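# Move the blue carton from the bookcase to the desk

## Task

Pull the blue carton out of the line of cartons on the bookcase and set it down on the desk. Every brown carton must stay exactly where it was, neither moved nor rotated. The robot must not topple or finish leaning, or the task fails. The carton must rest on the desk by itself, not be propped or held by the robot. Finish by opening the gripper and backing away.

## Robot and tools

ROBOT. A Hello Robot Stretch 3 with one arm. It has a two-wheeled base (0.33 m long, 0.34 m wide), a lift that slides up a mast, and a telescoping arm that reaches out to the robot's RIGHT side. The arm cannot move the gripper forward or back, so drive the base for that. The base turns in place about a point midway between the wheels, 0.05 m behind its front edge. It cannot move sideways. With the arm pulled in and the wrist folded, a spin in place sweeps a circle of radius 0.28 m. An unfolded, level gripper reaches outside that circle.

FRAMES. Base frame: origin on the floor between the drive wheels, x forward, y left, z up. Odometry frame: the base frame where this scene began. hand_pose is reported in the base frame, at the point where the closed fingertips meet. With all wrist joints at 0, its x axis points up, its y axis back toward the mast, and its z axis toward the rear. The fingertip pads are round and 0.04 m wide.

execute_actions(actions, cameras). actions is a list holding one action, or an empty list to just read the state and images. An action may contain base, joints, or both, plus an optional contact_limits. All of its motions start at once.
- base takes exactly one key. translate_m is a straight drive in metres, relative to the base's current spot, forward positive, -1 to 1. rotate_rad is a turn in place in radians, left (counter-clockwise from above) positive, -3.2 to 3.2. Both count from the base position in the latest reported state.
- joints maps joint names to absolute targets:
  - lift_m: arm height on the mast, 0 to 1.1 m.
  - arm_m: extension, 0 to 0.52 m.
  - wrist_yaw_rad: -1.345 to 4.42. 0 points the gripper along the arm, positive swings it toward the front, 3.0 folds it over the base.
  - wrist_pitch_rad: -1.57 to 0.451. 0 is level, negative tips the fingertips down.
  - wrist_roll_rad: -2.911 to 2.911. At 0 the fingers sit side by side, level.
  - gripper_m: -0.089 to 0.179, larger is wider. The real fingertip gap is about 0.007 less when nearly shut and 0.025 less when fully open, and zero below 0.007.
  - head_pan_rad: -3.953 to 1.73. 0 is forward, positive is left, -1.57 looks along the arm.
  - head_tilt_rad: -1.53 to 0.419. Negative looks down.
  Tolerances for done: lift and arm ±0.004, wrist yaw and roll ±0.02, pitch ±0.05, gripper ±0.004, head ±0.02.
- contact_limits: only arm_m, a motor_effort percentage from 1 to 100. The arm halts (contact_stop) when its effort reaches that value, or its negative when retracting. It also caps how hard the arm holds until the next action. Low values are gentle, but too low stops the arm immediately.
- cameras lists which images to return: head_camera, nav_camera, wrist_camera, or all. Omitted or null means all; [] means none. An unknown name, unknown key or out-of-range value rejects the whole call and nothing moves.
A joint or base left out of an action may still be driving toward an earlier target. If a result reports a stop, the later motion calls in that same reply are skipped.

wait(seconds): 0 to 10. Sends no command and returns the state and images.

zoom_image(camera, region): gives a sharper crop of that camera's latest full image. region is [x0, y0, x1, y1] in pixels from the top-left corner, at most 504x504. Images are 896x504 (head_camera), 672x504 (nav_camera, fisheye) and 644x364 (wrist_camera). The head and nav cameras move with the head pan and tilt. The wrist camera rides on the gripper.

finished_scene(scene): ends the current scene, which you pass by its number, and cannot be undone. Its result says whether the goal was met and gives the next task. Replying without a tool call ends everything.

RESULT LINES.
- base_status and joint_status: how each motion ended. done for the base only means the wheels turned as far as asked, even if they slipped. off_target means it stopped short and may still be pushing. After contact_stop, time_out or torque_fault, the old target is dropped.
- contact_stop on the arm or lift leaves that joint slack until it is commanded again. A slack lift can sag under load, and closing the fingers on a surface can push it up.
- on_its_own: uncommanded joints. Here held at is the target being held, not the actual position. A rest effort outside its normal range suggests pushing or carrying something.
- motor_effort: percent of the motor's maximum, positive toward higher joint values, with the peak in brackets. Readings have fixed offsets and noise. Positive wheel effort pushes forward.
- base_odometry: from wheel turns only, so slip counts as travel. Heading runs -3.142 to 3.142, left positive. turned_by_wheels and turned_by_imu give the turn since the last result.
- base_tilt: degrees forward and right, with up to about 4 degrees of fixed bias.
- lidar_m: 12 distances in 30 degree sectors, starting straight ahead and going counter-clockwise (4th is left, 7th behind, 10th right). - means nothing seen. The scan plane is 0.17 m high, so it sees legs but not tabletops. The robot's own parts can hide the 5th, 6th, 9th and 10th sectors.
- wrist_depth_mm (45 to 1000) and head_depth_mm (280 to 4000, sideways image): 7x7 grids of median depth, read from the top left.
- The camera calibration gives K, distortion and T_world_to_cam mapping the base frame to each camera. These carry small errors, which are larger for the wrist camera when the arm is extended.

GRIPPER. To grasp, command gripper_m below the object's width. Lower values squeeze harder, but a stall guard eases off if you squeeze too much. Each pad pushes with at most about 25 N, so a heavy carton may slip. To re-squeeze, send a new value. To let go, send at least 0.02 above the value where contact began. Neither the reading nor done proves that you are holding something.

SPEED. The base runs fast (0.30 m/s, 1.9 rad/s) only when the arm is stowed: lift_m under 0.30, arm_m under 0.03, wrist_yaw_rad over 2.54. Otherwise it is limited to 0.10 m/s and 0.63 rad/s.

AVOID.
- Fold or unfold the wrist only with lift_m between 0.32 and 0.95, pitch -0.4 and roll near 0. Once folded, the lift may go down to 0.25.
- With yaw below -0.4, keep pitch at -0.5 or lower so the gripper does not hit the arm.
- Pushing into something rigid with the gripper above about 0.45 m can tip the robot before the contact stop fires. Higher contact limits, or a second push after a stop, make this worse.
- Do not drive while gripping, hooking or pushing something fixed. Snagging furniture, especially when reversing, can tip the robot. If it leans, undo the last move in small steps, free the gripper, and lower the lift to about 0.2 if it stays tipped.
- The base, wrist and head have no contact stop and will keep pushing. Sustained hard loads can switch a wrist servo off for 10 s (torque_fault).
- Avoid drops, slams, hard hits and bumping the brown cartons. Loose objects may occasionally get a brief external nudge.

Each tool is called after ">>>" as name([rows], argument=value, ...), one row to a line, values as JSON.

## Session

>>> execute_actions(actions=[])

Scene clock: 0.00 s.
base_odometry: x=+0.000 y=+0.000 heading=+0.000 (m, m, rad; odometry frame)
turned_by_wheels: +0.000 (rad since the last result)
turned_by_imu: +0.000 (rad since the last result)
base_tilt: forward=-1.0 right=-0.4 (deg)
lidar_m: 2.09 2.41 2.12 2.52 1.82 1.34 1.37 2.29 1.91 2.26 2.13 2.04
head_depth_mm: 1792 1830 1858 1853 1890 1911 1865 / 1845 1943 1976 1970 1989 2009 1966 / 1836 2022 2056 2080 2128 2154 1979 / 1823 2173 2149 2195 2203 2233 2001 / 1810 2293 2330 2329 2380 2382 2031 / 1804 2479 2464 2516 2518 2553 1995 / 1777 2575 2678 2701 2766 2747 2020
base_status: not commanded
joint_positions: lift_m=+0.431 arm_m=+0.002 wrist_yaw_rad=+3.099 wrist_pitch_rad=-0.623 wrist_roll_rad=-0.011 gripper_m=+0.037 head_pan_rad=-0.007 head_tilt_rad=-0.005
joint_status: not commanded
motor_effort: left_wheel=+0 right_wheel=-1 lift_m=+34 arm_m=+0 wrist_yaw_rad=+0 wrist_pitch_rad=+5 wrist_roll_rad=+0 gripper_m=-1 head_pan_rad=+0 head_tilt_rad=+2 (%)
hand_pose: x=-0.0130 y=+0.0465 z=+0.4009 quat_wxyz=(+0.230, +0.674, +0.204, +0.672) (m; base frame)
wrist_depth_mm: - - - - - - - / 978 985 - - - - - / 824 824 823 836 832 841 850 / 706 715 707 716 723 717 723 / 623 621 619 622 625 629 635 / 551 563 - - 552 559 565 / 500 - - - 501 504 513
pictures: head_camera (sideways: a quarter turn clockwise sets it upright), nav_camera (sideways: a quarter turn counterclockwise sets it upright), wrist_camera
Images, in order (width x height): head_camera 896x504, nav_camera 672x504, wrist_camera 644x364.

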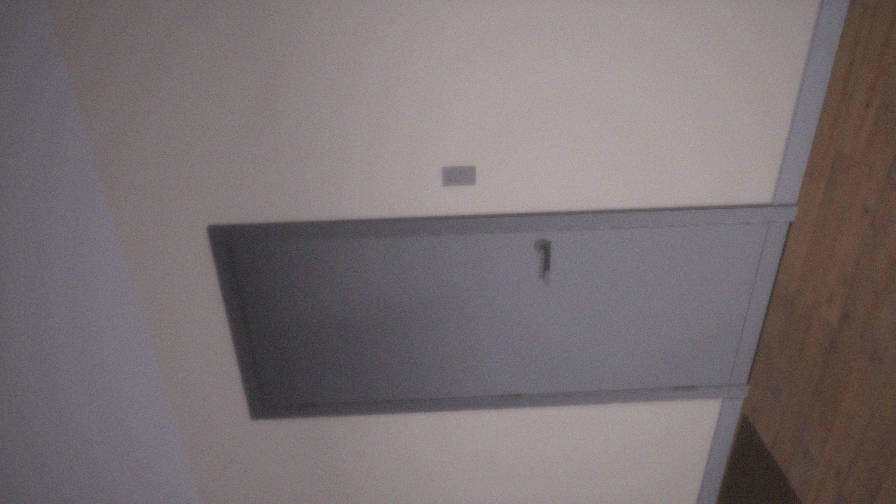

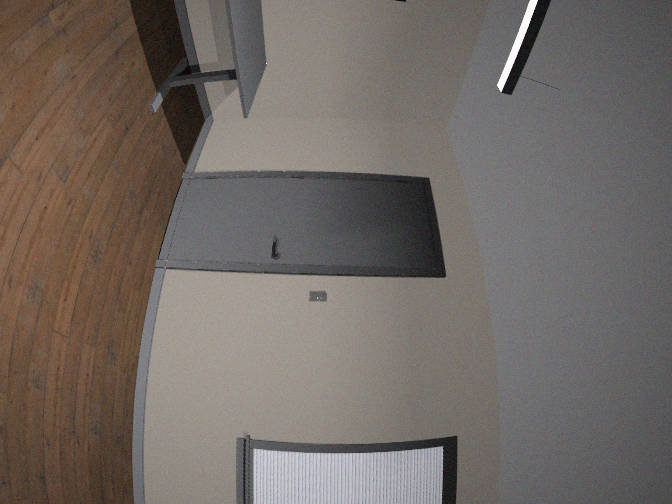

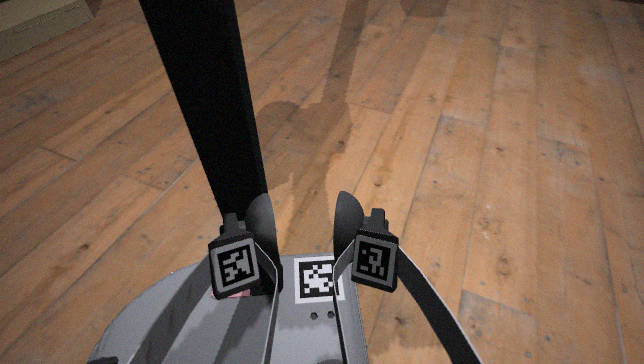

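>>> execute_actions([
  {"joints":{"head_pan_rad":1.7,"head_tilt_rad":-0.4,"lift_m":0.27}},
], cameras=["head_camera","nav_camera"])

Scene clock: 2.60 s.
base_odometry: x=+0.000 y=+0.000 heading=+0.000 (m, m, rad; odometry frame)
turned_by_wheels: +0.000 (rad since the last result)
turned_by_imu: +0.000 (rad since the last result)
base_tilt: forward=-0.9 right=-0.4 (deg)
lidar_m: 2.11 2.41 2.12 2.52 1.82 1.34 1.37 2.28 1.91 2.25 2.13 2.04
head_depth_mm: 2113 2275 2423 2599 2119 1616 1306 / 2269 2427 2613 2736 2119 1611 1312 / 2405 2612 2803 2901 2145 1627 1321 / 2496 2639 2849 2961 2187 1646 1318 / 2202 2335 2491 2612 2153 1652 1320 / 1965 2074 2163 2311 2210 1680 1366 / 1777 1882 2011 - - - -
base_status: not commanded
joint_positions: lift_m=+0.271 arm_m=+0.002 wrist_yaw_rad=+3.099 wrist_pitch_rad=-0.623 wrist_roll_rad=-0.011 gripper_m=+0.037 head_pan_rad=+1.693 head_tilt_rad=-0.395
joint_status: all done
motor_effort: left_wheel=+0(0) right_wheel=-1(1) lift_m=+17(32) arm_m=-1(0) wrist_yaw_rad=+0(0) wrist_pitch_rad=+5(5) wrist_roll_rad=+0(0) gripper_m=-1(1) head_pan_rad=+4(41) head_tilt_rad=-2(26) (%)
hand_pose: x=-0.0130 y=+0.0465 z=+0.2402 quat_wxyz=(+0.230, +0.674, +0.204, +0.672) (m; base frame)
wrist_depth_mm: 848 850 870 874 875 891 901 / 680 689 709 707 708 717 718 / 579 589 591 586 593 594 597 / 489 521 - 533 509 509 510 / 450 - - - 441 450 448 / - - - - 397 396 399 / - - - - 359 357 362
pictures: head_camera (sideways: a quarter turn clockwise sets it upright), nav_camera (sideways: a quarter turn counterclockwise sets it upright)
camera_calibration (this result's frames):
head_camera: T_world_to_cam=[[0.000802756, -0.414021, -0.910267, 1.20272], [-0.994172, -0.0984632, 0.0439077, -0.050995], [-0.107806, 0.904926, -0.411687, 0.491885], [0, 0, 0, 1]] pos_world=[0.00136513, 0.0478115, 1.29954]
nav_camera: T_world_to_cam=[[-0.0731279, 0.350843, 0.933575, -1.17348], [0.990165, 0.137489, 0.0258916, 0.018184], [-0.119272, 0.926286, -0.357447, 0.424517], [0, 0, 0, 1]] pos_world=[-0.053186, 0.0159818, 1.2468]
Images, in order (width x height): head_camera 896x504, nav_camera 672x504.

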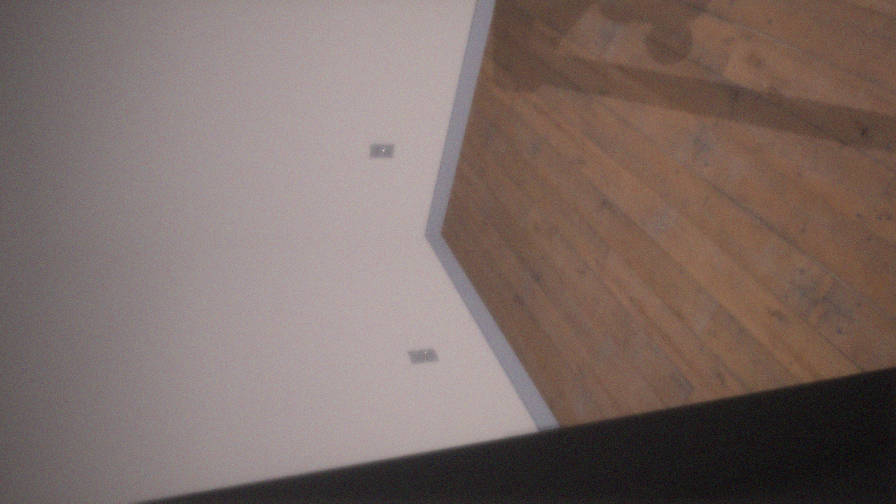

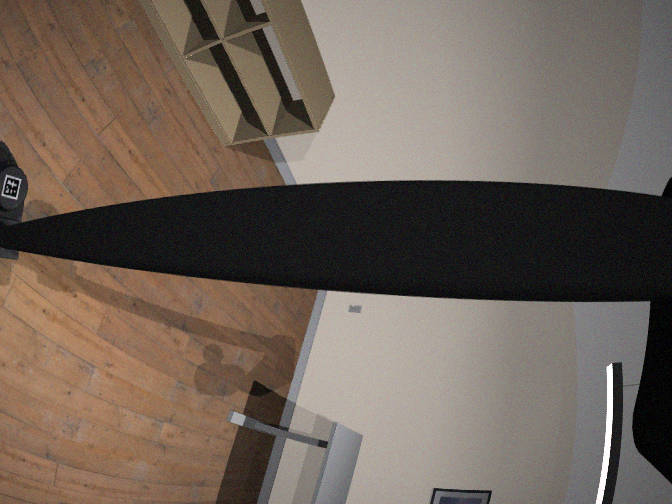

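>>> execute_actions([
  {"joints":{"head_pan_rad":-3.4,"head_tilt_rad":-0.5}},
], cameras=["head_camera","nav_camera"])

Scene clock: 5.83 s.
base_odometry: x=+0.000 y=+0.000 heading=+0.000 (m, m, rad; odometry frame)
turned_by_wheels: +0.000 (rad since the last result)
turned_by_imu: +0.000 (rad since the last result)
base_tilt: forward=-1.0 right=-0.5 (deg)
lidar_m: 2.10 2.41 2.12 2.52 1.81 1.34 1.37 2.29 1.90 2.25 2.13 2.04
head_depth_mm: 1362 1472 1629 1507 1629 1480 1230 / 1384 1511 1660 1622 1687 1495 1228 / 1415 1550 1711 1649 1716 1493 1231 / 1450 1597 1762 1644 1727 1498 1247 / 1497 1626 1822 2029 1921 1500 1244 / 1522 1682 1874 2121 1894 1526 1246 / 1551 1729 1938 2168 1947 1527 1253
base_status: not commanded
joint_positions: lift_m=+0.271 arm_m=+0.002 wrist_yaw_rad=+3.099 wrist_pitch_rad=-0.623 wrist_roll_rad=-0.011 gripper_m=+0.037 head_pan_rad=-3.393 head_tilt_rad=-0.494
joint_status: all done
motor_effort: left_wheel=+0(0) right_wheel=-1(1) lift_m=+17(17) arm_m=+0(1) wrist_yaw_rad=+1(0) wrist_pitch_rad=+5(5) wrist_roll_rad=+0(0) gripper_m=+0(1) head_pan_rad=-3(40) head_tilt_rad=-3(14) (%)
hand_pose: x=-0.0130 y=+0.0465 z=+0.2402 quat_wxyz=(+0.230, +0.674, +0.204, +0.672) (m; base frame)
wrist_depth_mm: 855 854 865 873 880 891 889 / 684 689 695 709 720 712 715 / 574 584 585 587 598 598 606 / 502 516 - 534 507 505 513 / 448 - - - 445 449 452 / - - - - 398 397 400 / - - - - 357 358 361
pictures: head_camera (sideways: a quarter turn clockwise sets it upright), nav_camera (sideways: a quarter turn counterclockwise sets it upright)
camera_calibration (this result's frames):
head_camera: T_world_to_cam=[[0.470991, -0.172051, -0.865197, 1.14106], [-0.274862, -0.960592, 0.0413937, -0.0521043], [-0.838223, 0.218313, -0.499721, 0.610893], [0, 0, 0, 1]] pos_world=[-0.0396883, 0.0129045, 1.29468]
nav_camera: T_world_to_cam=[[-0.441017, 0.0823088, 0.893717, -1.11922], [0.230567, 0.972756, 0.0241883, 0.0250383], [-0.867377, 0.216729, -0.447979, 0.546892], [0, 0, 0, 1]] pos_world=[-0.0250079, -0.0507615, 1.24466]
Images, in order (width x height): head_camera 896x504, nav_camera 672x504.

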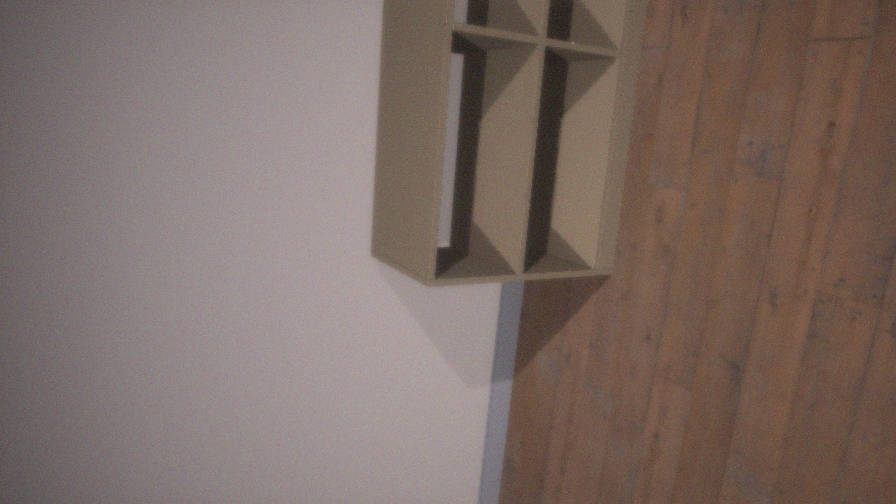

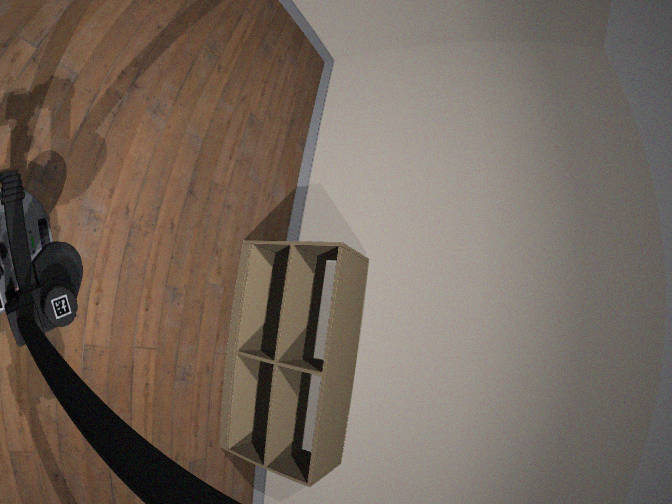

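Empty. Look right.

>>> execute_actions([
  {"joints":{"head_pan_rad":-1.7,"head_tilt_rad":-0.3}},
], cameras=["head_camera","nav_camera"])

Scene clock: 7.47 s.
base_odometry: x=+0.000 y=+0.000 heading=+0.000 (m, m, rad; odometry frame)
turned_by_wheels: +0.000 (rad since the last result)
turned_by_imu: +0.000 (rad since the last result)
base_tilt: forward=-1.0 right=-0.4 (deg)
lidar_m: 2.10 2.42 2.11 2.52 1.81 1.34 1.37 2.29 1.90 2.25 2.12 2.04
head_depth_mm: 1741 1854 1964 2056 2098 1751 1391 / 1827 1927 1997 2153 2209 1747 1397 / 1892 1983 2164 2265 2377 1773 1410 / 1952 2104 2198 2378 2435 1802 1395 / 2020 2135 2298 2438 2428 1808 1421 / 2103 2251 2414 2653 2472 1832 1420 / 2149 2376 2565 2718 2500 1836 1423
base_status: not commanded
joint_positions: lift_m=+0.271 arm_m=+0.002 wrist_yaw_rad=+3.099 wrist_pitch_rad=-0.623 wrist_roll_rad=-0.011 gripper_m=+0.037 head_pan_rad=-1.707 head_tilt_rad=-0.310
joint_status: all done
motor_effort: left_wheel=+0(0) right_wheel=-1(1) lift_m=+17(17) arm_m=-1(0) wrist_yaw_rad=+1(1) wrist_pitch_rad=+5(5) wrist_roll_rad=+0(0) gripper_m=-1(0) head_pan_rad=+4(41) head_tilt_rad=+5(21) (%)
hand_pose: x=-0.0130 y=+0.0465 z=+0.2402 quat_wxyz=(+0.230, +0.674, +0.204, +0.672) (m; base frame)
wrist_depth_mm: 847 853 868 887 875 885 904 / 684 692 694 703 706 714 720 / 577 584 586 586 590 593 596 / 497 517 - 534 508 510 512 / 448 - - - 446 444 448 / - - - - 395 400 400 / - - - - 357 359 362
pictures: head_camera (sideways: a quarter turn clockwise sets it upright), nav_camera (sideways: a quarter turn counterclockwise sets it upright)
camera_calibration (this result's frames):
head_camera: T_world_to_cam=[[0.094344, 0.322566, -0.941833, 1.24335], [0.986836, -0.155129, 0.045722, -0.0654461], [-0.131358, -0.933748, -0.332955, 0.38957], [0, 0, 0, 1]] pos_world=[-0.00154505, -0.047455, 1.30373]
nav_camera: T_world_to_cam=[[-0.00803151, -0.278207, 0.960488, -1.20901], [-0.992112, 0.122378, 0.0271509, 0.0286335], [-0.125096, -0.952693, -0.276995, 0.319848], [0, 0, 0, 1]] pos_world=[0.0587091, -0.035143, 1.24906]
Images, in order (width x height): head_camera 896x504, nav_camera 672x504.

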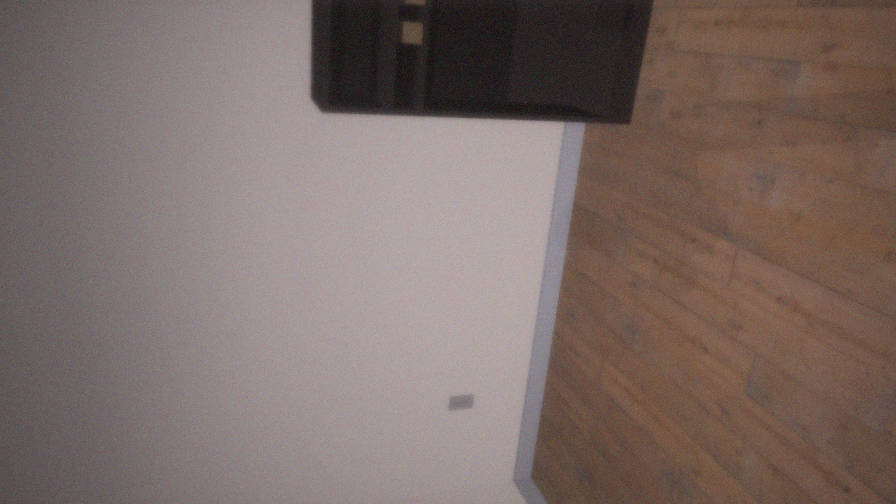

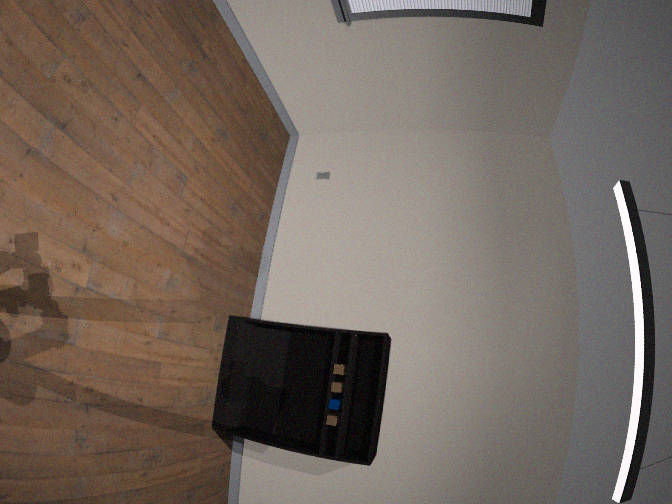

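>>> execute_actions([
  {"base":{"rotate_rad":-2.15},"joints":{"head_pan_rad":0,"head_tilt_rad":-0.4}},
], cameras=[])

>>> execute_actions([
  {"base":{"translate_m":0.8}},
], cameras=["head_camera"])

Scene clock: 10.63 s.
base_odometry: x=+0.000 y=+0.000 heading=-2.150 (m, m, rad; odometry frame)
turned_by_wheels: -2.150 (rad since the last result)
turned_by_imu: -2.144 (rad since the last result)
base_tilt: forward=-1.0 right=-0.4 (deg)
lidar_m: 1.90 2.23 2.15 2.04 2.08 2.42 2.12 2.64 1.56 1.34 1.37 2.31
head_depth_mm: 1844 1982 2141 2375 2104 1616 1300 / 1836 1979 2111 2329 2133 1625 1306 / 1817 1954 1994 2188 2154 1640 1315 / 1797 1933 2005 2237 2119 1618 1317 / 1792 1904 1979 2205 2096 1658 1319 / 1753 1911 2015 2190 2154 1649 1325 / 1752 1882 2020 2200 2181 1647 1324
base_status: done
joint_positions: lift_m=+0.271 arm_m=+0.002 wrist_yaw_rad=+3.099 wrist_pitch_rad=-0.623 wrist_roll_rad=-0.011 gripper_m=+0.037 head_pan_rad=-0.007 head_tilt_rad=-0.396
joint_status: all done
motor_effort: left_wheel=+3(16) right_wheel=-3(9) lift_m=+17(17) arm_m=-1(1) wrist_yaw_rad=+1(0) wrist_pitch_rad=+5(5) wrist_roll_rad=+0(0) gripper_m=-1(0) head_pan_rad=+3(41) head_tilt_rad=-2(14) (%)
hand_pose: x=-0.0130 y=+0.0465 z=+0.2402 quat_wxyz=(+0.230, +0.674, +0.204, +0.672) (m; base frame)
wrist_depth_mm: 849 848 865 875 890 898 888 / 681 694 695 705 710 720 708 / 575 580 583 585 596 597 598 / 499 518 - 532 509 510 514 / 448 - - - 446 448 449 / - - - - 398 399 403 / - - - - 358 357 360
pictures: none
No camera images: the call's "cameras" was empty. Leave "cameras" out to get every camera's image.

Scene clock: 15.07 s.
base_odometry: x=-0.438 y=-0.670 heading=-2.150 (m, m, rad; odometry frame)
turned_by_wheels: +0.000 (rad since the last result)
turned_by_imu: +0.002 (rad since the last result)
base_tilt: forward=-1.0 right=-0.4 (deg)
lidar_m: 1.34 1.14 1.86 2.09 2.13 2.76 2.92 2.04 1.61 1.31 1.71 1.16
head_depth_mm: 1167 1267 1332 1451 1624 1583 1300 / 1153 1249 1299 1203 1521 1462 1298 / 1151 1233 1291 1203 1539 1493 1311 / 1130 1223 1299 1162 1537 1510 1318 / 1124 1205 1285 1162 1527 1514 1328 / 1118 1199 1270 1170 1456 1447 1336 / 1112 1187 1248 1175 1510 1621 1328
base_status: done
joint_positions: lift_m=+0.271 arm_m=+0.002 wrist_yaw_rad=+3.099 wrist_pitch_rad=-0.623 wrist_roll_rad=-0.011 gripper_m=+0.037 head_pan_rad=-0.007 head_tilt_rad=-0.396
joint_status: not commanded
motor_effort: left_wheel=+3(15) right_wheel=-3(6) lift_m=+17(17) arm_m=-1(0) wrist_yaw_rad=+0(0) wrist_pitch_rad=+5(5) wrist_roll_rad=+0(0) gripper_m=-1(0) head_pan_rad=+4(4) head_tilt_rad=-2(2) (%)
hand_pose: x=-0.0130 y=+0.0465 z=+0.2402 quat_wxyz=(+0.230, +0.674, +0.204, +0.672) (m; base frame)
wrist_depth_mm: 846 854 878 869 874 883 899 / 689 688 699 706 708 715 721 / 580 584 586 588 596 589 599 / 495 512 - 536 508 514 515 / 447 - - - 447 451 451 / - - - - 398 397 399 / - - - - 354 360 359
pictures: head_camera (sideways: a quarter turn clockwise sets it upright)
camera_calibration (this result's frames):
head_camera: T_world_to_cam=[[-0.411854, 0.0524674, -0.909738, 1.20455], [0.0302912, 0.998578, 0.0438777, -0.0572052], [0.910746, -0.00948586, -0.412857, 0.487195], [0, 0, 0, 1]] pos_world=[0.0541203, -0.00145441, 1.29948]
Images, in order (width x height): head_camera 896x504.

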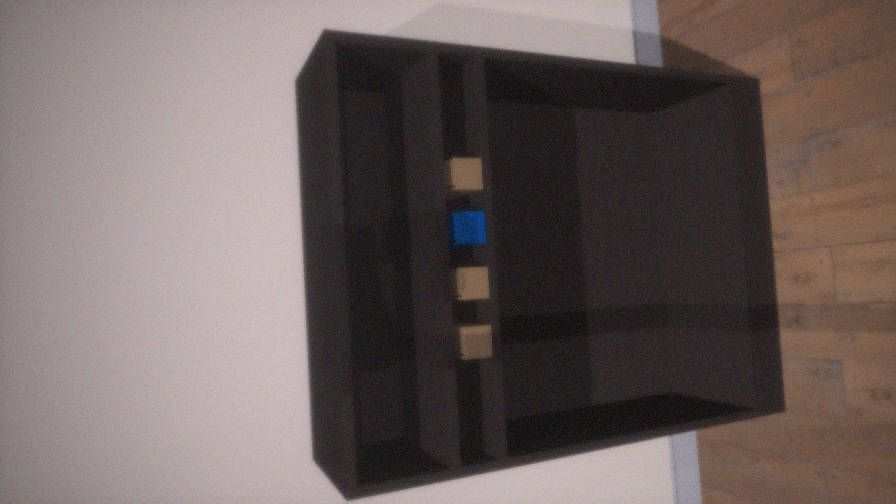

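>>> execute_actions([
  {"base":{"translate_m":0.42}},
], cameras=[])

>>> execute_actions([
  {"base":{"rotate_rad":1.60},"joints":{"head_pan_rad":-1.57,"head_tilt_rad":-0.7,"lift_m":0.7,"wrist_pitch_rad":-0.4}},
], cameras=[])

>>> execute_actions([
  {"base":{"translate_m":-0.04},"joints":{"wrist_yaw_rad":0,"gripper_m":0.11}},
], cameras=[])

>>> execute_actions([
  {"joints":{"wrist_pitch_rad":0,"wrist_roll_rad":0}},
])

Scene clock: 19.03 s.
base_odometry: x=-0.668 y=-1.021 heading=-2.150 (m, m, rad; odometry frame)
turned_by_wheels: +0.000 (rad since the last result)
turned_by_imu: +0.001 (rad since the last result)
base_tilt: forward=-1.0 right=-0.5 (deg)
lidar_m: 0.93 0.75 1.30 2.12 2.17 2.82 3.35 2.36 1.47 1.65 1.48 0.78
head_depth_mm: 805 868 917 871 788 1078 1100 / 797 857 909 876 765 1175 1213 / 787 855 901 887 762 1168 1214 / 781 846 901 893 786 1160 1220 / 779 840 890 764 772 1147 1219 / 770 830 892 774 777 1143 1215 / 764 823 876 784 798 1004 1025
base_status: done
joint_positions: lift_m=+0.271 arm_m=+0.002 wrist_yaw_rad=+3.099 wrist_pitch_rad=-0.623 wrist_roll_rad=-0.011 gripper_m=+0.037 head_pan_rad=-0.007 head_tilt_rad=-0.396
joint_status: not commanded
motor_effort: left_wheel=+2(12) right_wheel=-3(6) lift_m=+18(18) arm_m=-1(0) wrist_yaw_rad=+0(0) wrist_pitch_rad=+5(5) wrist_roll_rad=+0(0) gripper_m=+0(2) head_pan_rad=+4(4) head_tilt_rad=-2(2) (%)
hand_pose: x=-0.0130 y=+0.0465 z=+0.2402 quat_wxyz=(+0.230, +0.674, +0.204, +0.672) (m; base frame)
wrist_depth_mm: 842 849 864 880 863 878 889 / 677 692 702 702 708 716 714 / 573 582 590 589 591 601 596 / 497 513 - 533 504 514 514 / 448 - - - 445 450 451 / - - - - 398 399 400 / - - - - 357 360 363
pictures: none
No camera images: the call's "cameras" was empty. Leave "cameras" out to get every camera's image.

Scene clock: 23.77 s.
base_odometry: x=-0.668 y=-1.021 heading=-0.550 (m, m, rad; odometry frame)
turned_by_wheels: +1.600 (rad since the last result)
turned_by_imu: +1.599 (rad since the last result)
base_tilt: forward=-1.0 right=-0.4 (deg)
lidar_m: 2.12 2.17 2.89 3.32 1.87 1.46 1.65 1.45 0.78 0.93 0.75 1.33
head_depth_mm: 804 710 832 1009 1167 1260 1186 / 800 712 837 1160 1357 1266 1188 / 794 720 843 843 1362 1259 1171 / 789 728 848 847 1353 1257 1179 / 789 736 850 821 1351 1257 1165 / 782 698 859 858 1329 1262 1148 / 778 699 862 866 1061 1332 1148
base_status: done
joint_positions: lift_m=+0.699 arm_m=+0.002 wrist_yaw_rad=+3.099 wrist_pitch_rad=-0.422 wrist_roll_rad=-0.011 gripper_m=+0.037 head_pan_rad=-1.563 head_tilt_rad=-0.692
joint_status: all done
motor_effort: left_wheel=-3(12) right_wheel=+2(9) lift_m=+50(53) arm_m=-1(1) wrist_yaw_rad=-1(0) wrist_pitch_rad=+10(11) wrist_roll_rad=+0(0) gripper_m=-1(1) head_pan_rad=-3(40) head_tilt_rad=-4(28) (%)
hand_pose: x=-0.0118 y=+0.0763 z=+0.7112 quat_wxyz=(+0.162, +0.690, +0.135, +0.692) (m; base frame)
wrist_depth_mm: - - - - - - - / - - - - - - - / - - - - - - - / - - - - - - - / - - - - - - - / 960 951 - 950 953 956 948 / 836 824 837 824 838 838 837
pictures: none
No camera images: the call's "cameras" was empty. Leave "cameras" out to get every camera's image.

Scene clock: 26.33 s.
base_odometry: x=-0.702 y=-1.000 heading=-0.550 (m, m, rad; odometry frame)
turned_by_wheels: +0.000 (rad since the last result)
turned_by_imu: +0.000 (rad since the last result)
base_tilt: forward=-1.0 right=-0.5 (deg)
lidar_m: 2.16 2.21 2.95 3.80 1.85 1.43 1.61 1.44 0.76 0.93 0.77 1.33
head_depth_mm: 802 709 832 913 1126 1285 1179 / 803 717 840 1167 1331 1265 1184 / 791 720 838 842 1370 1270 - / 787 729 843 821 1361 1267 1117 / 787 737 853 823 1364 1272 1136 / 780 742 859 802 1347 1262 1144 / 774 699 865 861 1098 1281 1143
base_status: done
joint_positions: lift_m=+0.699 arm_m=+0.002 wrist_yaw_rad=+0.003 wrist_pitch_rad=-0.422 wrist_roll_rad=-0.011 gripper_m=+0.110 head_pan_rad=-1.563 head_tilt_rad=-0.692
joint_status: all done
motor_effort: left_wheel=-3(10) right_wheel=+2(3) lift_m=+50(50) arm_m=+0(1) wrist_yaw_rad=-2(2) wrist_pitch_rad=+10(10) wrist_roll_rad=+0(0) gripper_m=+0(100) head_pan_rad=-4(3) head_tilt_rad=-4(4) (%)
hand_pose: x=-0.0207 y=-0.3712 z=+0.7112 quat_wxyz=(+0.696, +0.150, -0.687, -0.146) (m; base frame)
wrist_depth_mm: 486 593 609 611 627 472 687 / 539 657 667 684 688 536 773 / 530 715 744 757 751 576 861 / 541 779 827 834 824 633 - / 883 727 914 937 945 - - / 948 672 833 836 801 962 959 / 824 785 784 787 807 834 832
pictures: none
No camera images: the call's "cameras" was empty. Leave "cameras" out to get every camera's image.

Scene clock: 27.37 s.
base_odometry: x=-0.702 y=-1.000 heading=-0.550 (m, m, rad; odometry frame)
turned_by_wheels: +0.000 (rad since the last result)
turned_by_imu: +0.000 (rad since the last result)
base_tilt: forward=-1.0 right=-0.4 (deg)
lidar_m: 2.15 2.22 2.94 3.79 1.85 1.43 1.61 1.45 0.76 0.93 0.77 1.33
head_depth_mm: 800 708 833 913 1118 1280 1177 / 801 714 836 1163 1339 1264 1188 / 795 718 843 842 1370 1273 - / 788 728 849 823 1348 1271 1132 / 786 734 852 823 1349 1261 1136 / 778 741 855 801 1341 1267 1136 / 778 700 869 859 1099 1269 1140
base_status: not commanded
joint_positions: lift_m=+0.699 arm_m=+0.002 wrist_yaw_rad=+0.003 wrist_pitch_rad=-0.026 wrist_roll_rad=-0.004 gripper_m=+0.110 head_pan_rad=-1.563 head_tilt_rad=-0.692
joint_status: all done
motor_effort: left_wheel=-3(3) right_wheel=+1(1) lift_m=+50(50) arm_m=-1(1) wrist_yaw_rad=-2(2) wrist_pitch_rad=+12(12) wrist_roll_rad=+2(2) gripper_m=+0(0) head_pan_rad=-4(3) head_tilt_rad=-4(4) (%)
hand_pose: x=-0.0206 y=-0.4029 z=+0.8073 quat_wxyz=(+0.709, +0.011, -0.705, -0.008) (m; base frame)
wrist_depth_mm: 538 604 617 620 628 532 705 / 538 625 631 637 651 505 735 / 481 400 407 467 599 505 761 / 476 423 425 464 442 480 807 / 522 699 711 730 738 550 847 / 519 671 747 764 777 524 880 / 504 757 796 797 809 646 919
pictures: head_camera (sideways: a quarter turn clockwise sets it upright), nav_camera (sideways: a quarter turn counterclockwise sets it upright), wrist_camera
camera_calibration (this result's frames):
head_camera: T_world_to_cam=[[0.0444106, 0.659633, -0.750275, 0.993842], [0.99901, -0.0272407, 0.0351842, -0.051781], [0.00277061, -0.751094, -0.660189, 0.814525], [0, 0, 0, 1]] pos_world=[0.00533581, -0.0451965, 1.28522]
nav_camera: T_world_to_cam=[[0.0347121, -0.614276, 0.788327, -0.984702], [-0.999327, -0.0306835, 0.0200939, 0.0378768], [0.0118454, -0.788494, -0.614928, 0.75874], [0, 0, 0, 1]] pos_world=[0.0630448, -0.00545508, 1.24208]
wrist_camera: T_world_to_cam=[[-0.998633, 0.046156, -0.0245338, 0.00902477], [0.0351796, 0.246324, -0.968549, 0.908275], [-0.0386611, -0.968088, -0.247611, -0.0231938], [0, 0, 0, 1]] pos_world=[-0.023837, -0.2466, 0.874187]
Images, in order (width x height): head_camera 896x504, nav_camera 672x504, wrist_camera 644x364.

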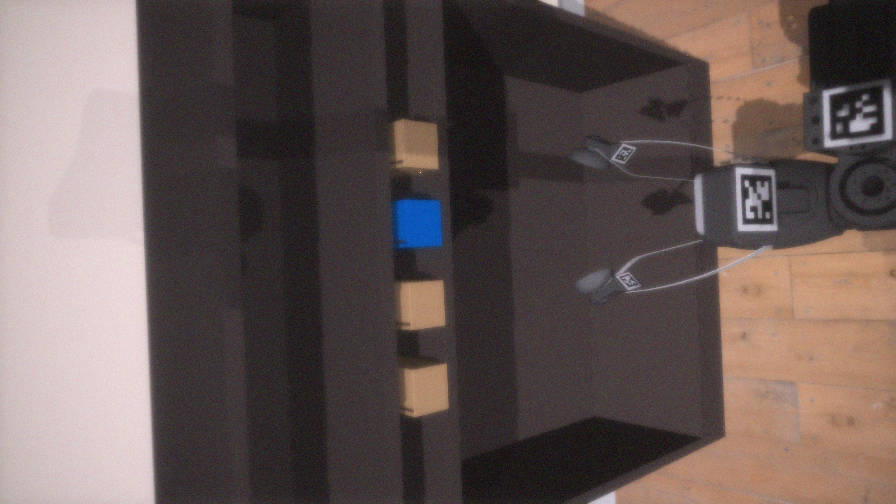

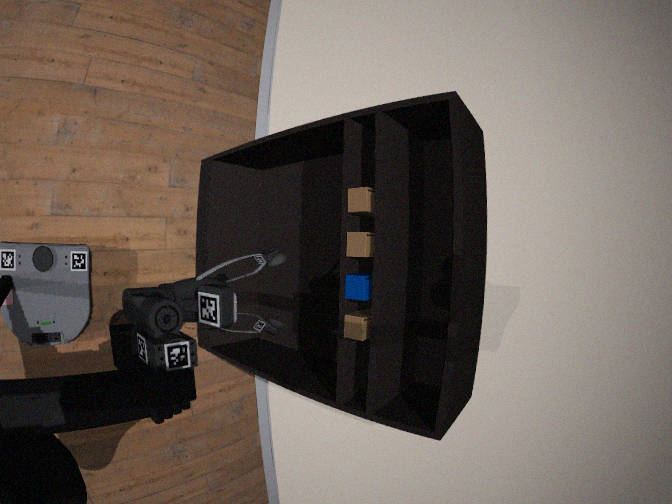

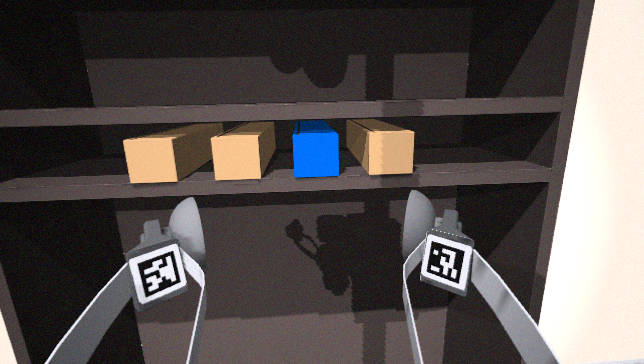

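>>> execute_actions([
  {"joints":{"lift_m":0.68,"arm_m":0.2,"gripper_m":0.095,"wrist_pitch_rad":0.02}},
], cameras=["head_camera","wrist_camera"])

Scene clock: 30.50 s.
base_odometry: x=-0.702 y=-1.000 heading=-0.550 (m, m, rad; odometry frame)
turned_by_wheels: +0.000 (rad since the last result)
turned_by_imu: +0.000 (rad since the last result)
base_tilt: forward=-1.0 right=-0.4 (deg)
lidar_m: 2.16 2.21 2.95 3.80 1.85 1.43 1.61 1.45 0.76 0.93 0.77 1.33
head_depth_mm: 803 711 833 916 1123 1313 - / 797 715 838 1163 1310 1252 1119 / 795 721 842 814 - 1264 1128 / 788 727 842 815 1348 1262 1129 / 789 729 854 820 1353 1258 1135 / 780 738 862 800 1346 1271 1136 / 775 698 865 862 1099 1262 1140
base_status: not commanded
joint_positions: lift_m=+0.681 arm_m=+0.200 wrist_yaw_rad=+0.002 wrist_pitch_rad=-0.005 wrist_roll_rad=-0.003 gripper_m=+0.095 head_pan_rad=-1.563 head_tilt_rad=-0.692
joint_status: all done
motor_effort: left_wheel=-3(3) right_wheel=+2(2) lift_m=+17(48) arm_m=+5(5) wrist_yaw_rad=-1(2) wrist_pitch_rad=+11(13) wrist_roll_rad=+2(2) gripper_m=-1(100) head_pan_rad=-3(3) head_tilt_rad=-4(4) (%)
hand_pose: x=-0.0209 y=-0.6007 z=+0.7939 quat_wxyz=(+0.709, +0.003, -0.706, -0.001) (m; base frame)
wrist_depth_mm: 425 433 440 447 453 460 363 / 438 447 449 453 463 467 336 / 240 223 276 262 312 467 355 / 224 219 271 223 236 271 328 / 229 230 239 237 241 247 250 / 504 515 532 537 549 514 375 / 507 542 555 566 575 569 377
pictures: head_camera (sideways: a quarter turn clockwise sets it upright), wrist_camera
camera_calibration (this result's frames):
head_camera: T_world_to_cam=[[0.0444969, 0.659627, -0.750275, 0.993842], [0.999006, -0.0273713, 0.0351842, -0.051781], [0.00267238, -0.751095, -0.660189, 0.814525], [0, 0, 0, 1]] pos_world=[0.0053299, -0.0451964, 1.28522]
wrist_camera: T_world_to_cam=[[-0.998544, 0.0469804, -0.0265138, 0.0195512], [0.0364625, 0.225563, -0.973546, 0.935579], [-0.0397571, -0.973095, -0.226948, -0.237458], [0, 0, 0, 1]] pos_world=[-0.0240315, -0.44302, 0.857456]
Images, in order (width x height): head_camera 896x504, wrist_camera 644x364.

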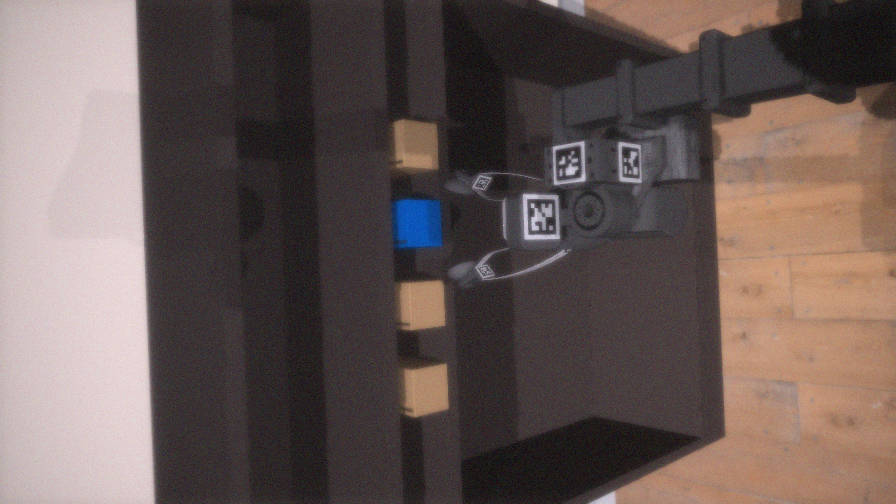

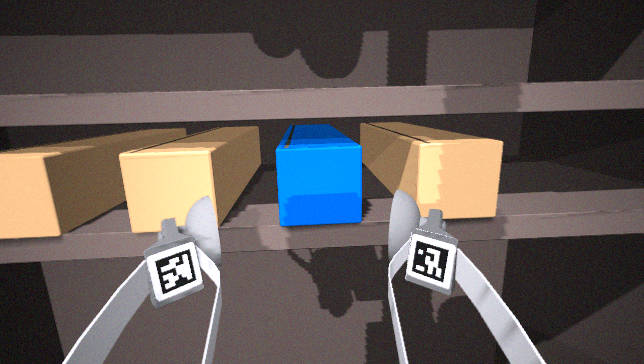

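>>> execute_actions([
  {"base":{"translate_m":-0.009},"joints":{"arm_m":0.25,"gripper_m":0.085}},
], cameras=["head_camera","wrist_camera"])

Scene clock: 32.40 s.
base_odometry: x=-0.709 y=-0.996 heading=-0.550 (m, m, rad; odometry frame)
turned_by_wheels: +0.000 (rad since the last result)
turned_by_imu: +0.000 (rad since the last result)
base_tilt: forward=-1.0 right=-0.4 (deg)
lidar_m: 2.17 2.22 2.95 3.79 1.84 1.42 1.60 1.45 0.76 0.93 0.78 1.33
head_depth_mm: 804 710 833 889 1106 1300 - / 798 713 833 1162 - 1251 1113 / 798 723 842 820 - 1271 1129 / 790 728 850 808 1361 1256 1132 / 786 736 851 818 1348 1261 1138 / 782 739 859 827 1350 1267 1142 / 779 702 865 861 1119 1276 1149
base_status: done
joint_positions: lift_m=+0.681 arm_m=+0.250 wrist_yaw_rad=+0.002 wrist_pitch_rad=-0.005 wrist_roll_rad=-0.003 gripper_m=+0.085 head_pan_rad=-1.563 head_tilt_rad=-0.692
joint_status: all done
motor_effort: left_wheel=-3(9) right_wheel=+2(4) lift_m=+17(18) arm_m=+5(6) wrist_yaw_rad=-1(2) wrist_pitch_rad=+11(11) wrist_roll_rad=+2(2) gripper_m=+0(100) head_pan_rad=-4(3) head_tilt_rad=-4(4) (%)
hand_pose: x=-0.0209 y=-0.6507 z=+0.7939 quat_wxyz=(+0.709, +0.003, -0.706, -0.001) (m; base frame)
wrist_depth_mm: 385 388 395 401 406 413 353 / 397 396 401 408 415 419 175 / 259 223 269 200 238 433 342 / 169 170 232 174 207 179 326 / 175 174 186 180 187 187 205 / 184 185 191 483 493 467 350 / 479 491 495 505 516 504 369
pictures: head_camera (sideways: a quarter turn clockwise sets it upright), wrist_camera
camera_calibration (this result's frames):
head_camera: T_world_to_cam=[[0.0444973, 0.659627, -0.750275, 0.993842], [0.999006, -0.0273719, 0.0351842, -0.051781], [0.00267193, -0.751095, -0.660189, 0.814525], [0, 0, 0, 1]] pos_world=[0.00532987, -0.0451963, 1.28522]
wrist_camera: T_world_to_cam=[[-0.998543, 0.047005, -0.0265139, 0.0219102], [0.0364681, 0.225559, -0.973547, 0.946857], [-0.0397811, -0.973095, -0.226944, -0.28612], [0, 0, 0, 1]] pos_world=[-0.0240339, -0.493024, 0.857457]
Images, in order (width x height): head_camera 896x504, wrist_camera 644x364.

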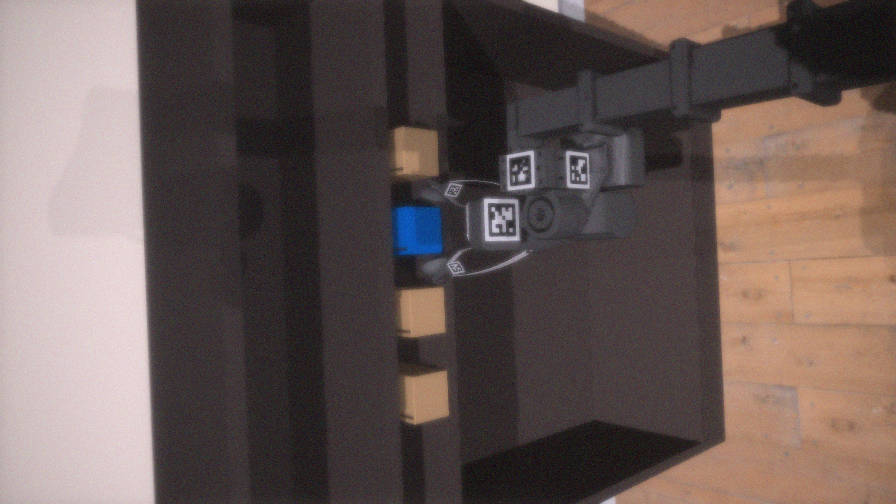

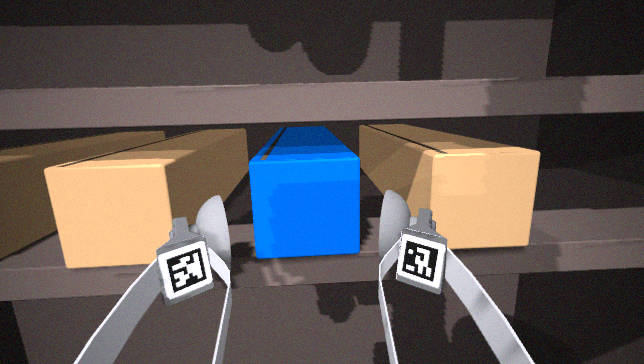

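>>> execute_actions([
  {"joints":{"lift_m":0.689}},
], cameras=[])

>>> execute_actions([
  {"joints":{"arm_m":0.295},"contact_limits":{"arm_m":12}},
], cameras=["wrist_camera"])

>>> execute_actions([
  {"joints":{"gripper_m":0.03}},
], cameras=[])

>>> execute_actions([
  {"joints":{"arm_m":0.225}},
], cameras=["head_camera","wrist_camera"])

Scene clock: 33.60 s.
base_odometry: x=-0.709 y=-0.996 heading=-0.550 (m, m, rad; odometry frame)
turned_by_wheels: +0.000 (rad since the last result)
turned_by_imu: +0.000 (rad since the last result)
base_tilt: forward=-1.0 right=-0.4 (deg)
lidar_m: 2.17 2.23 2.96 3.79 1.84 1.42 1.60 1.44 0.76 0.93 0.78 1.33
head_depth_mm: 808 708 830 891 1111 1305 - / 801 715 837 1167 - 1258 1113 / 793 720 840 815 - 1269 1130 / 789 732 845 806 1360 1261 1140 / 790 735 855 821 1352 1275 1137 / 778 740 858 826 1357 1266 1143 / 776 699 860 860 1128 1277 1141
base_status: not commanded
joint_positions: lift_m=+0.688 arm_m=+0.250 wrist_yaw_rad=+0.002 wrist_pitch_rad=-0.005 wrist_roll_rad=-0.003 gripper_m=+0.085 head_pan_rad=-1.563 head_tilt_rad=-0.692
joint_status: all done
motor_effort: left_wheel=-3(3) right_wheel=+2(2) lift_m=+50(51) arm_m=+5(5) wrist_yaw_rad=-1(1) wrist_pitch_rad=+11(11) wrist_roll_rad=+2(2) gripper_m=-1(0) head_pan_rad=-3(4) head_tilt_rad=-3(4) (%)
hand_pose: x=-0.0209 y=-0.6507 z=+0.8017 quat_wxyz=(+0.709, +0.003, -0.706, -0.001) (m; base frame)
wrist_depth_mm: 385 389 397 401 406 416 353 / 397 403 410 415 421 425 339 / 164 165 168 170 174 176 326 / 215 172 233 176 208 181 329 / 175 174 192 181 187 187 223 / 185 184 190 192 494 199 334 / 478 485 493 502 512 503 368
pictures: none
No camera images: the call's "cameras" was empty. Leave "cameras" out to get every camera's image.

Scene clock: 35.03 s.
base_odometry: x=-0.709 y=-0.996 heading=-0.550 (m, m, rad; odometry frame)
turned_by_wheels: +0.000 (rad since the last result)
turned_by_imu: +0.000 (rad since the last result)
base_tilt: forward=-1.0 right=-0.4 (deg)
lidar_m: 2.16 2.23 2.96 3.79 1.84 1.42 1.60 1.45 0.75 0.93 0.78 1.33
head_depth_mm: 805 709 828 889 1112 1325 - / 801 711 835 872 - 1273 1126 / 794 725 838 797 1368 1265 1130 / 794 728 846 780 1355 1266 1138 / 790 735 853 825 1349 1259 1144 / 780 738 864 824 1348 1275 1141 / 776 700 864 865 1120 1269 1138
base_status: not commanded
joint_positions: lift_m=+0.688 arm_m=+0.295 wrist_yaw_rad=+0.002 wrist_pitch_rad=-0.005 wrist_roll_rad=-0.003 gripper_m=+0.085 head_pan_rad=-1.563 head_tilt_rad=-0.692
joint_status: all done
motor_effort: left_wheel=-3(3) right_wheel=+1(1) lift_m=+50(50) arm_m=+5(6) wrist_yaw_rad=-1(1) wrist_pitch_rad=+11(11) wrist_roll_rad=+2(2) gripper_m=+0(1) head_pan_rad=-3(4) head_tilt_rad=-4(4) (%)
contact_limits: arm_m 12 (drawing in: default 29, maximum 48; extending or still: default 39, maximum 65)
hand_pose: x=-0.0209 y=-0.6957 z=+0.8017 quat_wxyz=(+0.709, +0.003, -0.706, -0.001) (m; base frame)
wrist_depth_mm: 346 350 352 359 366 369 351 / 358 362 366 372 376 378 338 / 121 122 124 126 128 130 132 / 192 170 228 151 203 143 317 / 126 132 131 132 152 138 140 / 131 133 137 137 150 142 153 / 141 144 146 149 151 154 336
pictures: wrist_camera
camera_calibration (this result's frames):
wrist_camera: T_world_to_cam=[[-0.998543, 0.0470056, -0.0265153, 0.0242346], [0.0364685, 0.225533, -0.973553, 0.964629], [-0.0397823, -0.973101, -0.226919, -0.328154], [0, 0, 0, 1]] pos_world=[-0.0240341, -0.538022, 0.865295]
Images, in order (width x height): wrist_camera 644x364.

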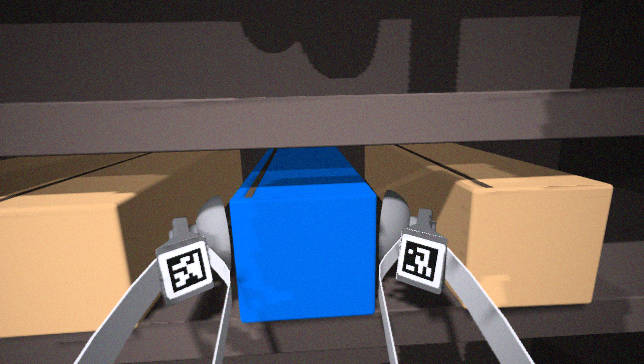

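Scene clock: 36.07 s.
base_odometry: x=-0.709 y=-0.996 heading=-0.550 (m, m, rad; odometry frame)
turned_by_wheels: +0.000 (rad since the last result)
turned_by_imu: +0.000 (rad since the last result)
base_tilt: forward=-0.9 right=-0.4 (deg)
lidar_m: 2.17 2.22 2.96 3.76 1.84 1.42 1.60 1.45 0.75 0.93 0.78 1.33
head_depth_mm: 801 707 832 891 1107 1315 - / 800 715 835 868 - 1263 1122 / 794 724 844 797 1369 1258 1128 / 790 728 846 806 1353 1265 1138 / 784 735 854 819 1357 1263 1131 / 784 740 858 828 1341 1269 1134 / 780 698 863 860 1125 1274 1138
base_status: not commanded
joint_positions: lift_m=+0.688 arm_m=+0.295 wrist_yaw_rad=+0.002 wrist_pitch_rad=-0.005 wrist_roll_rad=-0.003 gripper_m=+0.050 head_pan_rad=-1.563 head_tilt_rad=-0.692
joint_status: gripper_m off_target (ended at +0.050, target +0.030)
motor_effort: left_wheel=-3(3) right_wheel=+2(1) lift_m=+50(50) arm_m=+5(5) wrist_yaw_rad=-2(1) wrist_pitch_rad=+11(11) wrist_roll_rad=+2(2) gripper_m=-100(100) head_pan_rad=-3(4) head_tilt_rad=-4(4) (%)
hand_pose: x=-0.0209 y=-0.6957 z=+0.8017 quat_wxyz=(+0.709, +0.003, -0.706, -0.001) (m; base frame)
wrist_depth_mm: 345 348 354 358 365 365 353 / 359 362 367 371 376 381 339 / 121 123 124 126 128 130 132 / 193 171 236 151 207 143 315 / 126 141 129 131 153 138 141 / 131 133 137 136 149 143 153 / 141 144 146 148 151 154 337
pictures: none
No camera images: the call's "cameras" was empty. Leave "cameras" out to get every camera's image.

Scene clock: 37.77 s.
base_odometry: x=-0.709 y=-0.996 heading=-0.550 (m, m, rad; odometry frame)
turned_by_wheels: +0.000 (rad since the last result)
turned_by_imu: +0.000 (rad since the last result)
base_tilt: forward=-1.0 right=-0.4 (deg)
lidar_m: 2.17 2.23 2.95 3.79 1.84 1.42 1.60 1.45 0.75 0.93 0.78 1.33
head_depth_mm: 803 708 827 896 1103 1327 - / 802 714 834 1162 1285 1272 1122 / 798 720 842 818 - 1254 1131 / 793 727 850 755 1360 1259 1137 / 785 736 854 824 1360 1262 1134 / 778 740 855 827 1347 1266 1138 / 777 699 863 860 1125 1264 1143
base_status: not commanded
joint_positions: lift_m=+0.688 arm_m=+0.225 wrist_yaw_rad=+0.002 wrist_pitch_rad=-0.005 wrist_roll_rad=-0.003 gripper_m=+0.031 head_pan_rad=-1.563 head_tilt_rad=-0.692
joint_status: all done
on_its_own: gripper_m moved -0.019 to your old target +0.030
motor_effort: left_wheel=-3(2) right_wheel=+2(2) lift_m=+50(50) arm_m=-5(7) wrist_yaw_rad=-1(0) wrist_pitch_rad=+11(11) wrist_roll_rad=+2(2) gripper_m=-44(100) head_pan_rad=-3(3) head_tilt_rad=-4(4) (%)
hand_pose: x=-0.0209 y=-0.6265 z=+0.8017 quat_wxyz=(+0.709, +0.003, -0.706, -0.001) (m; base frame)
wrist_depth_mm: 406 412 413 422 429 433 353 / 416 428 428 437 440 444 340 / 186 189 191 195 198 433 327 / 236 193 229 152 207 207 330 / 224 199 129 131 209 221 225 / 210 489 137 136 527 501 365 / 503 517 520 531 543 504 370
pictures: head_camera (sideways: a quarter turn clockwise sets it upright), wrist_camera
camera_calibration (this result's frames):
head_camera: T_world_to_cam=[[0.0444972, 0.659627, -0.750275, 0.993842], [0.999006, -0.0273718, 0.0351842, -0.051781], [0.00267202, -0.751095, -0.660189, 0.814525], [0, 0, 0, 1]] pos_world=[0.00532988, -0.0451963, 1.28522]
wrist_camera: T_world_to_cam=[[-0.998543, 0.0470037, -0.0265144, 0.0209793], [0.0364672, 0.225533, -0.973553, 0.949017], [-0.0397807, -0.973101, -0.226919, -0.260795], [0, 0, 0, 1]] pos_world=[-0.0240338, -0.468801, 0.865295]
Images, in order (width x height): head_camera 896x504, wrist_camera 644x364.

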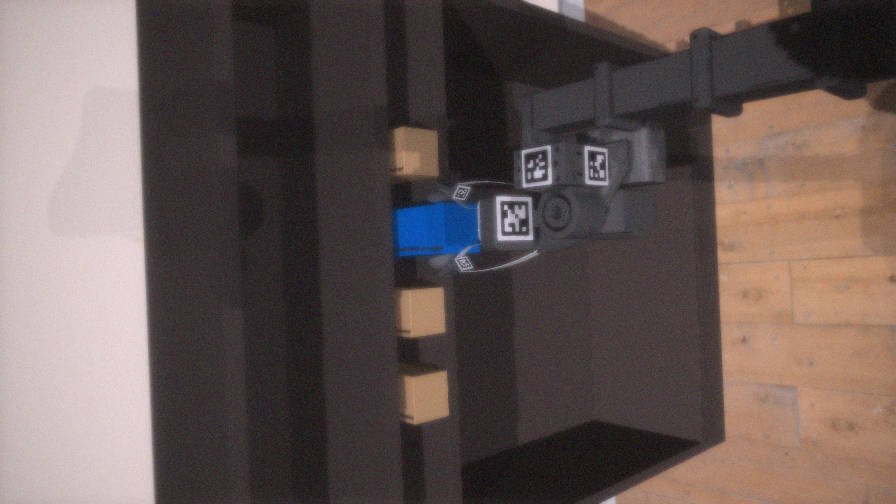

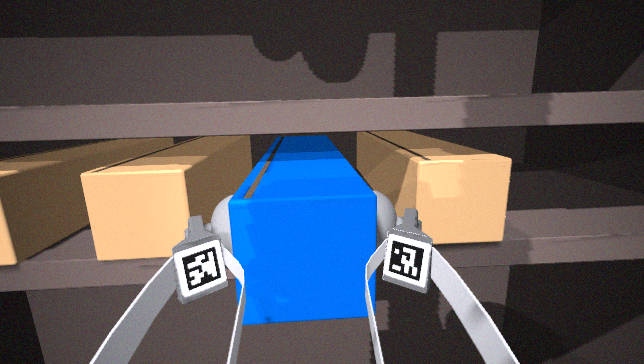

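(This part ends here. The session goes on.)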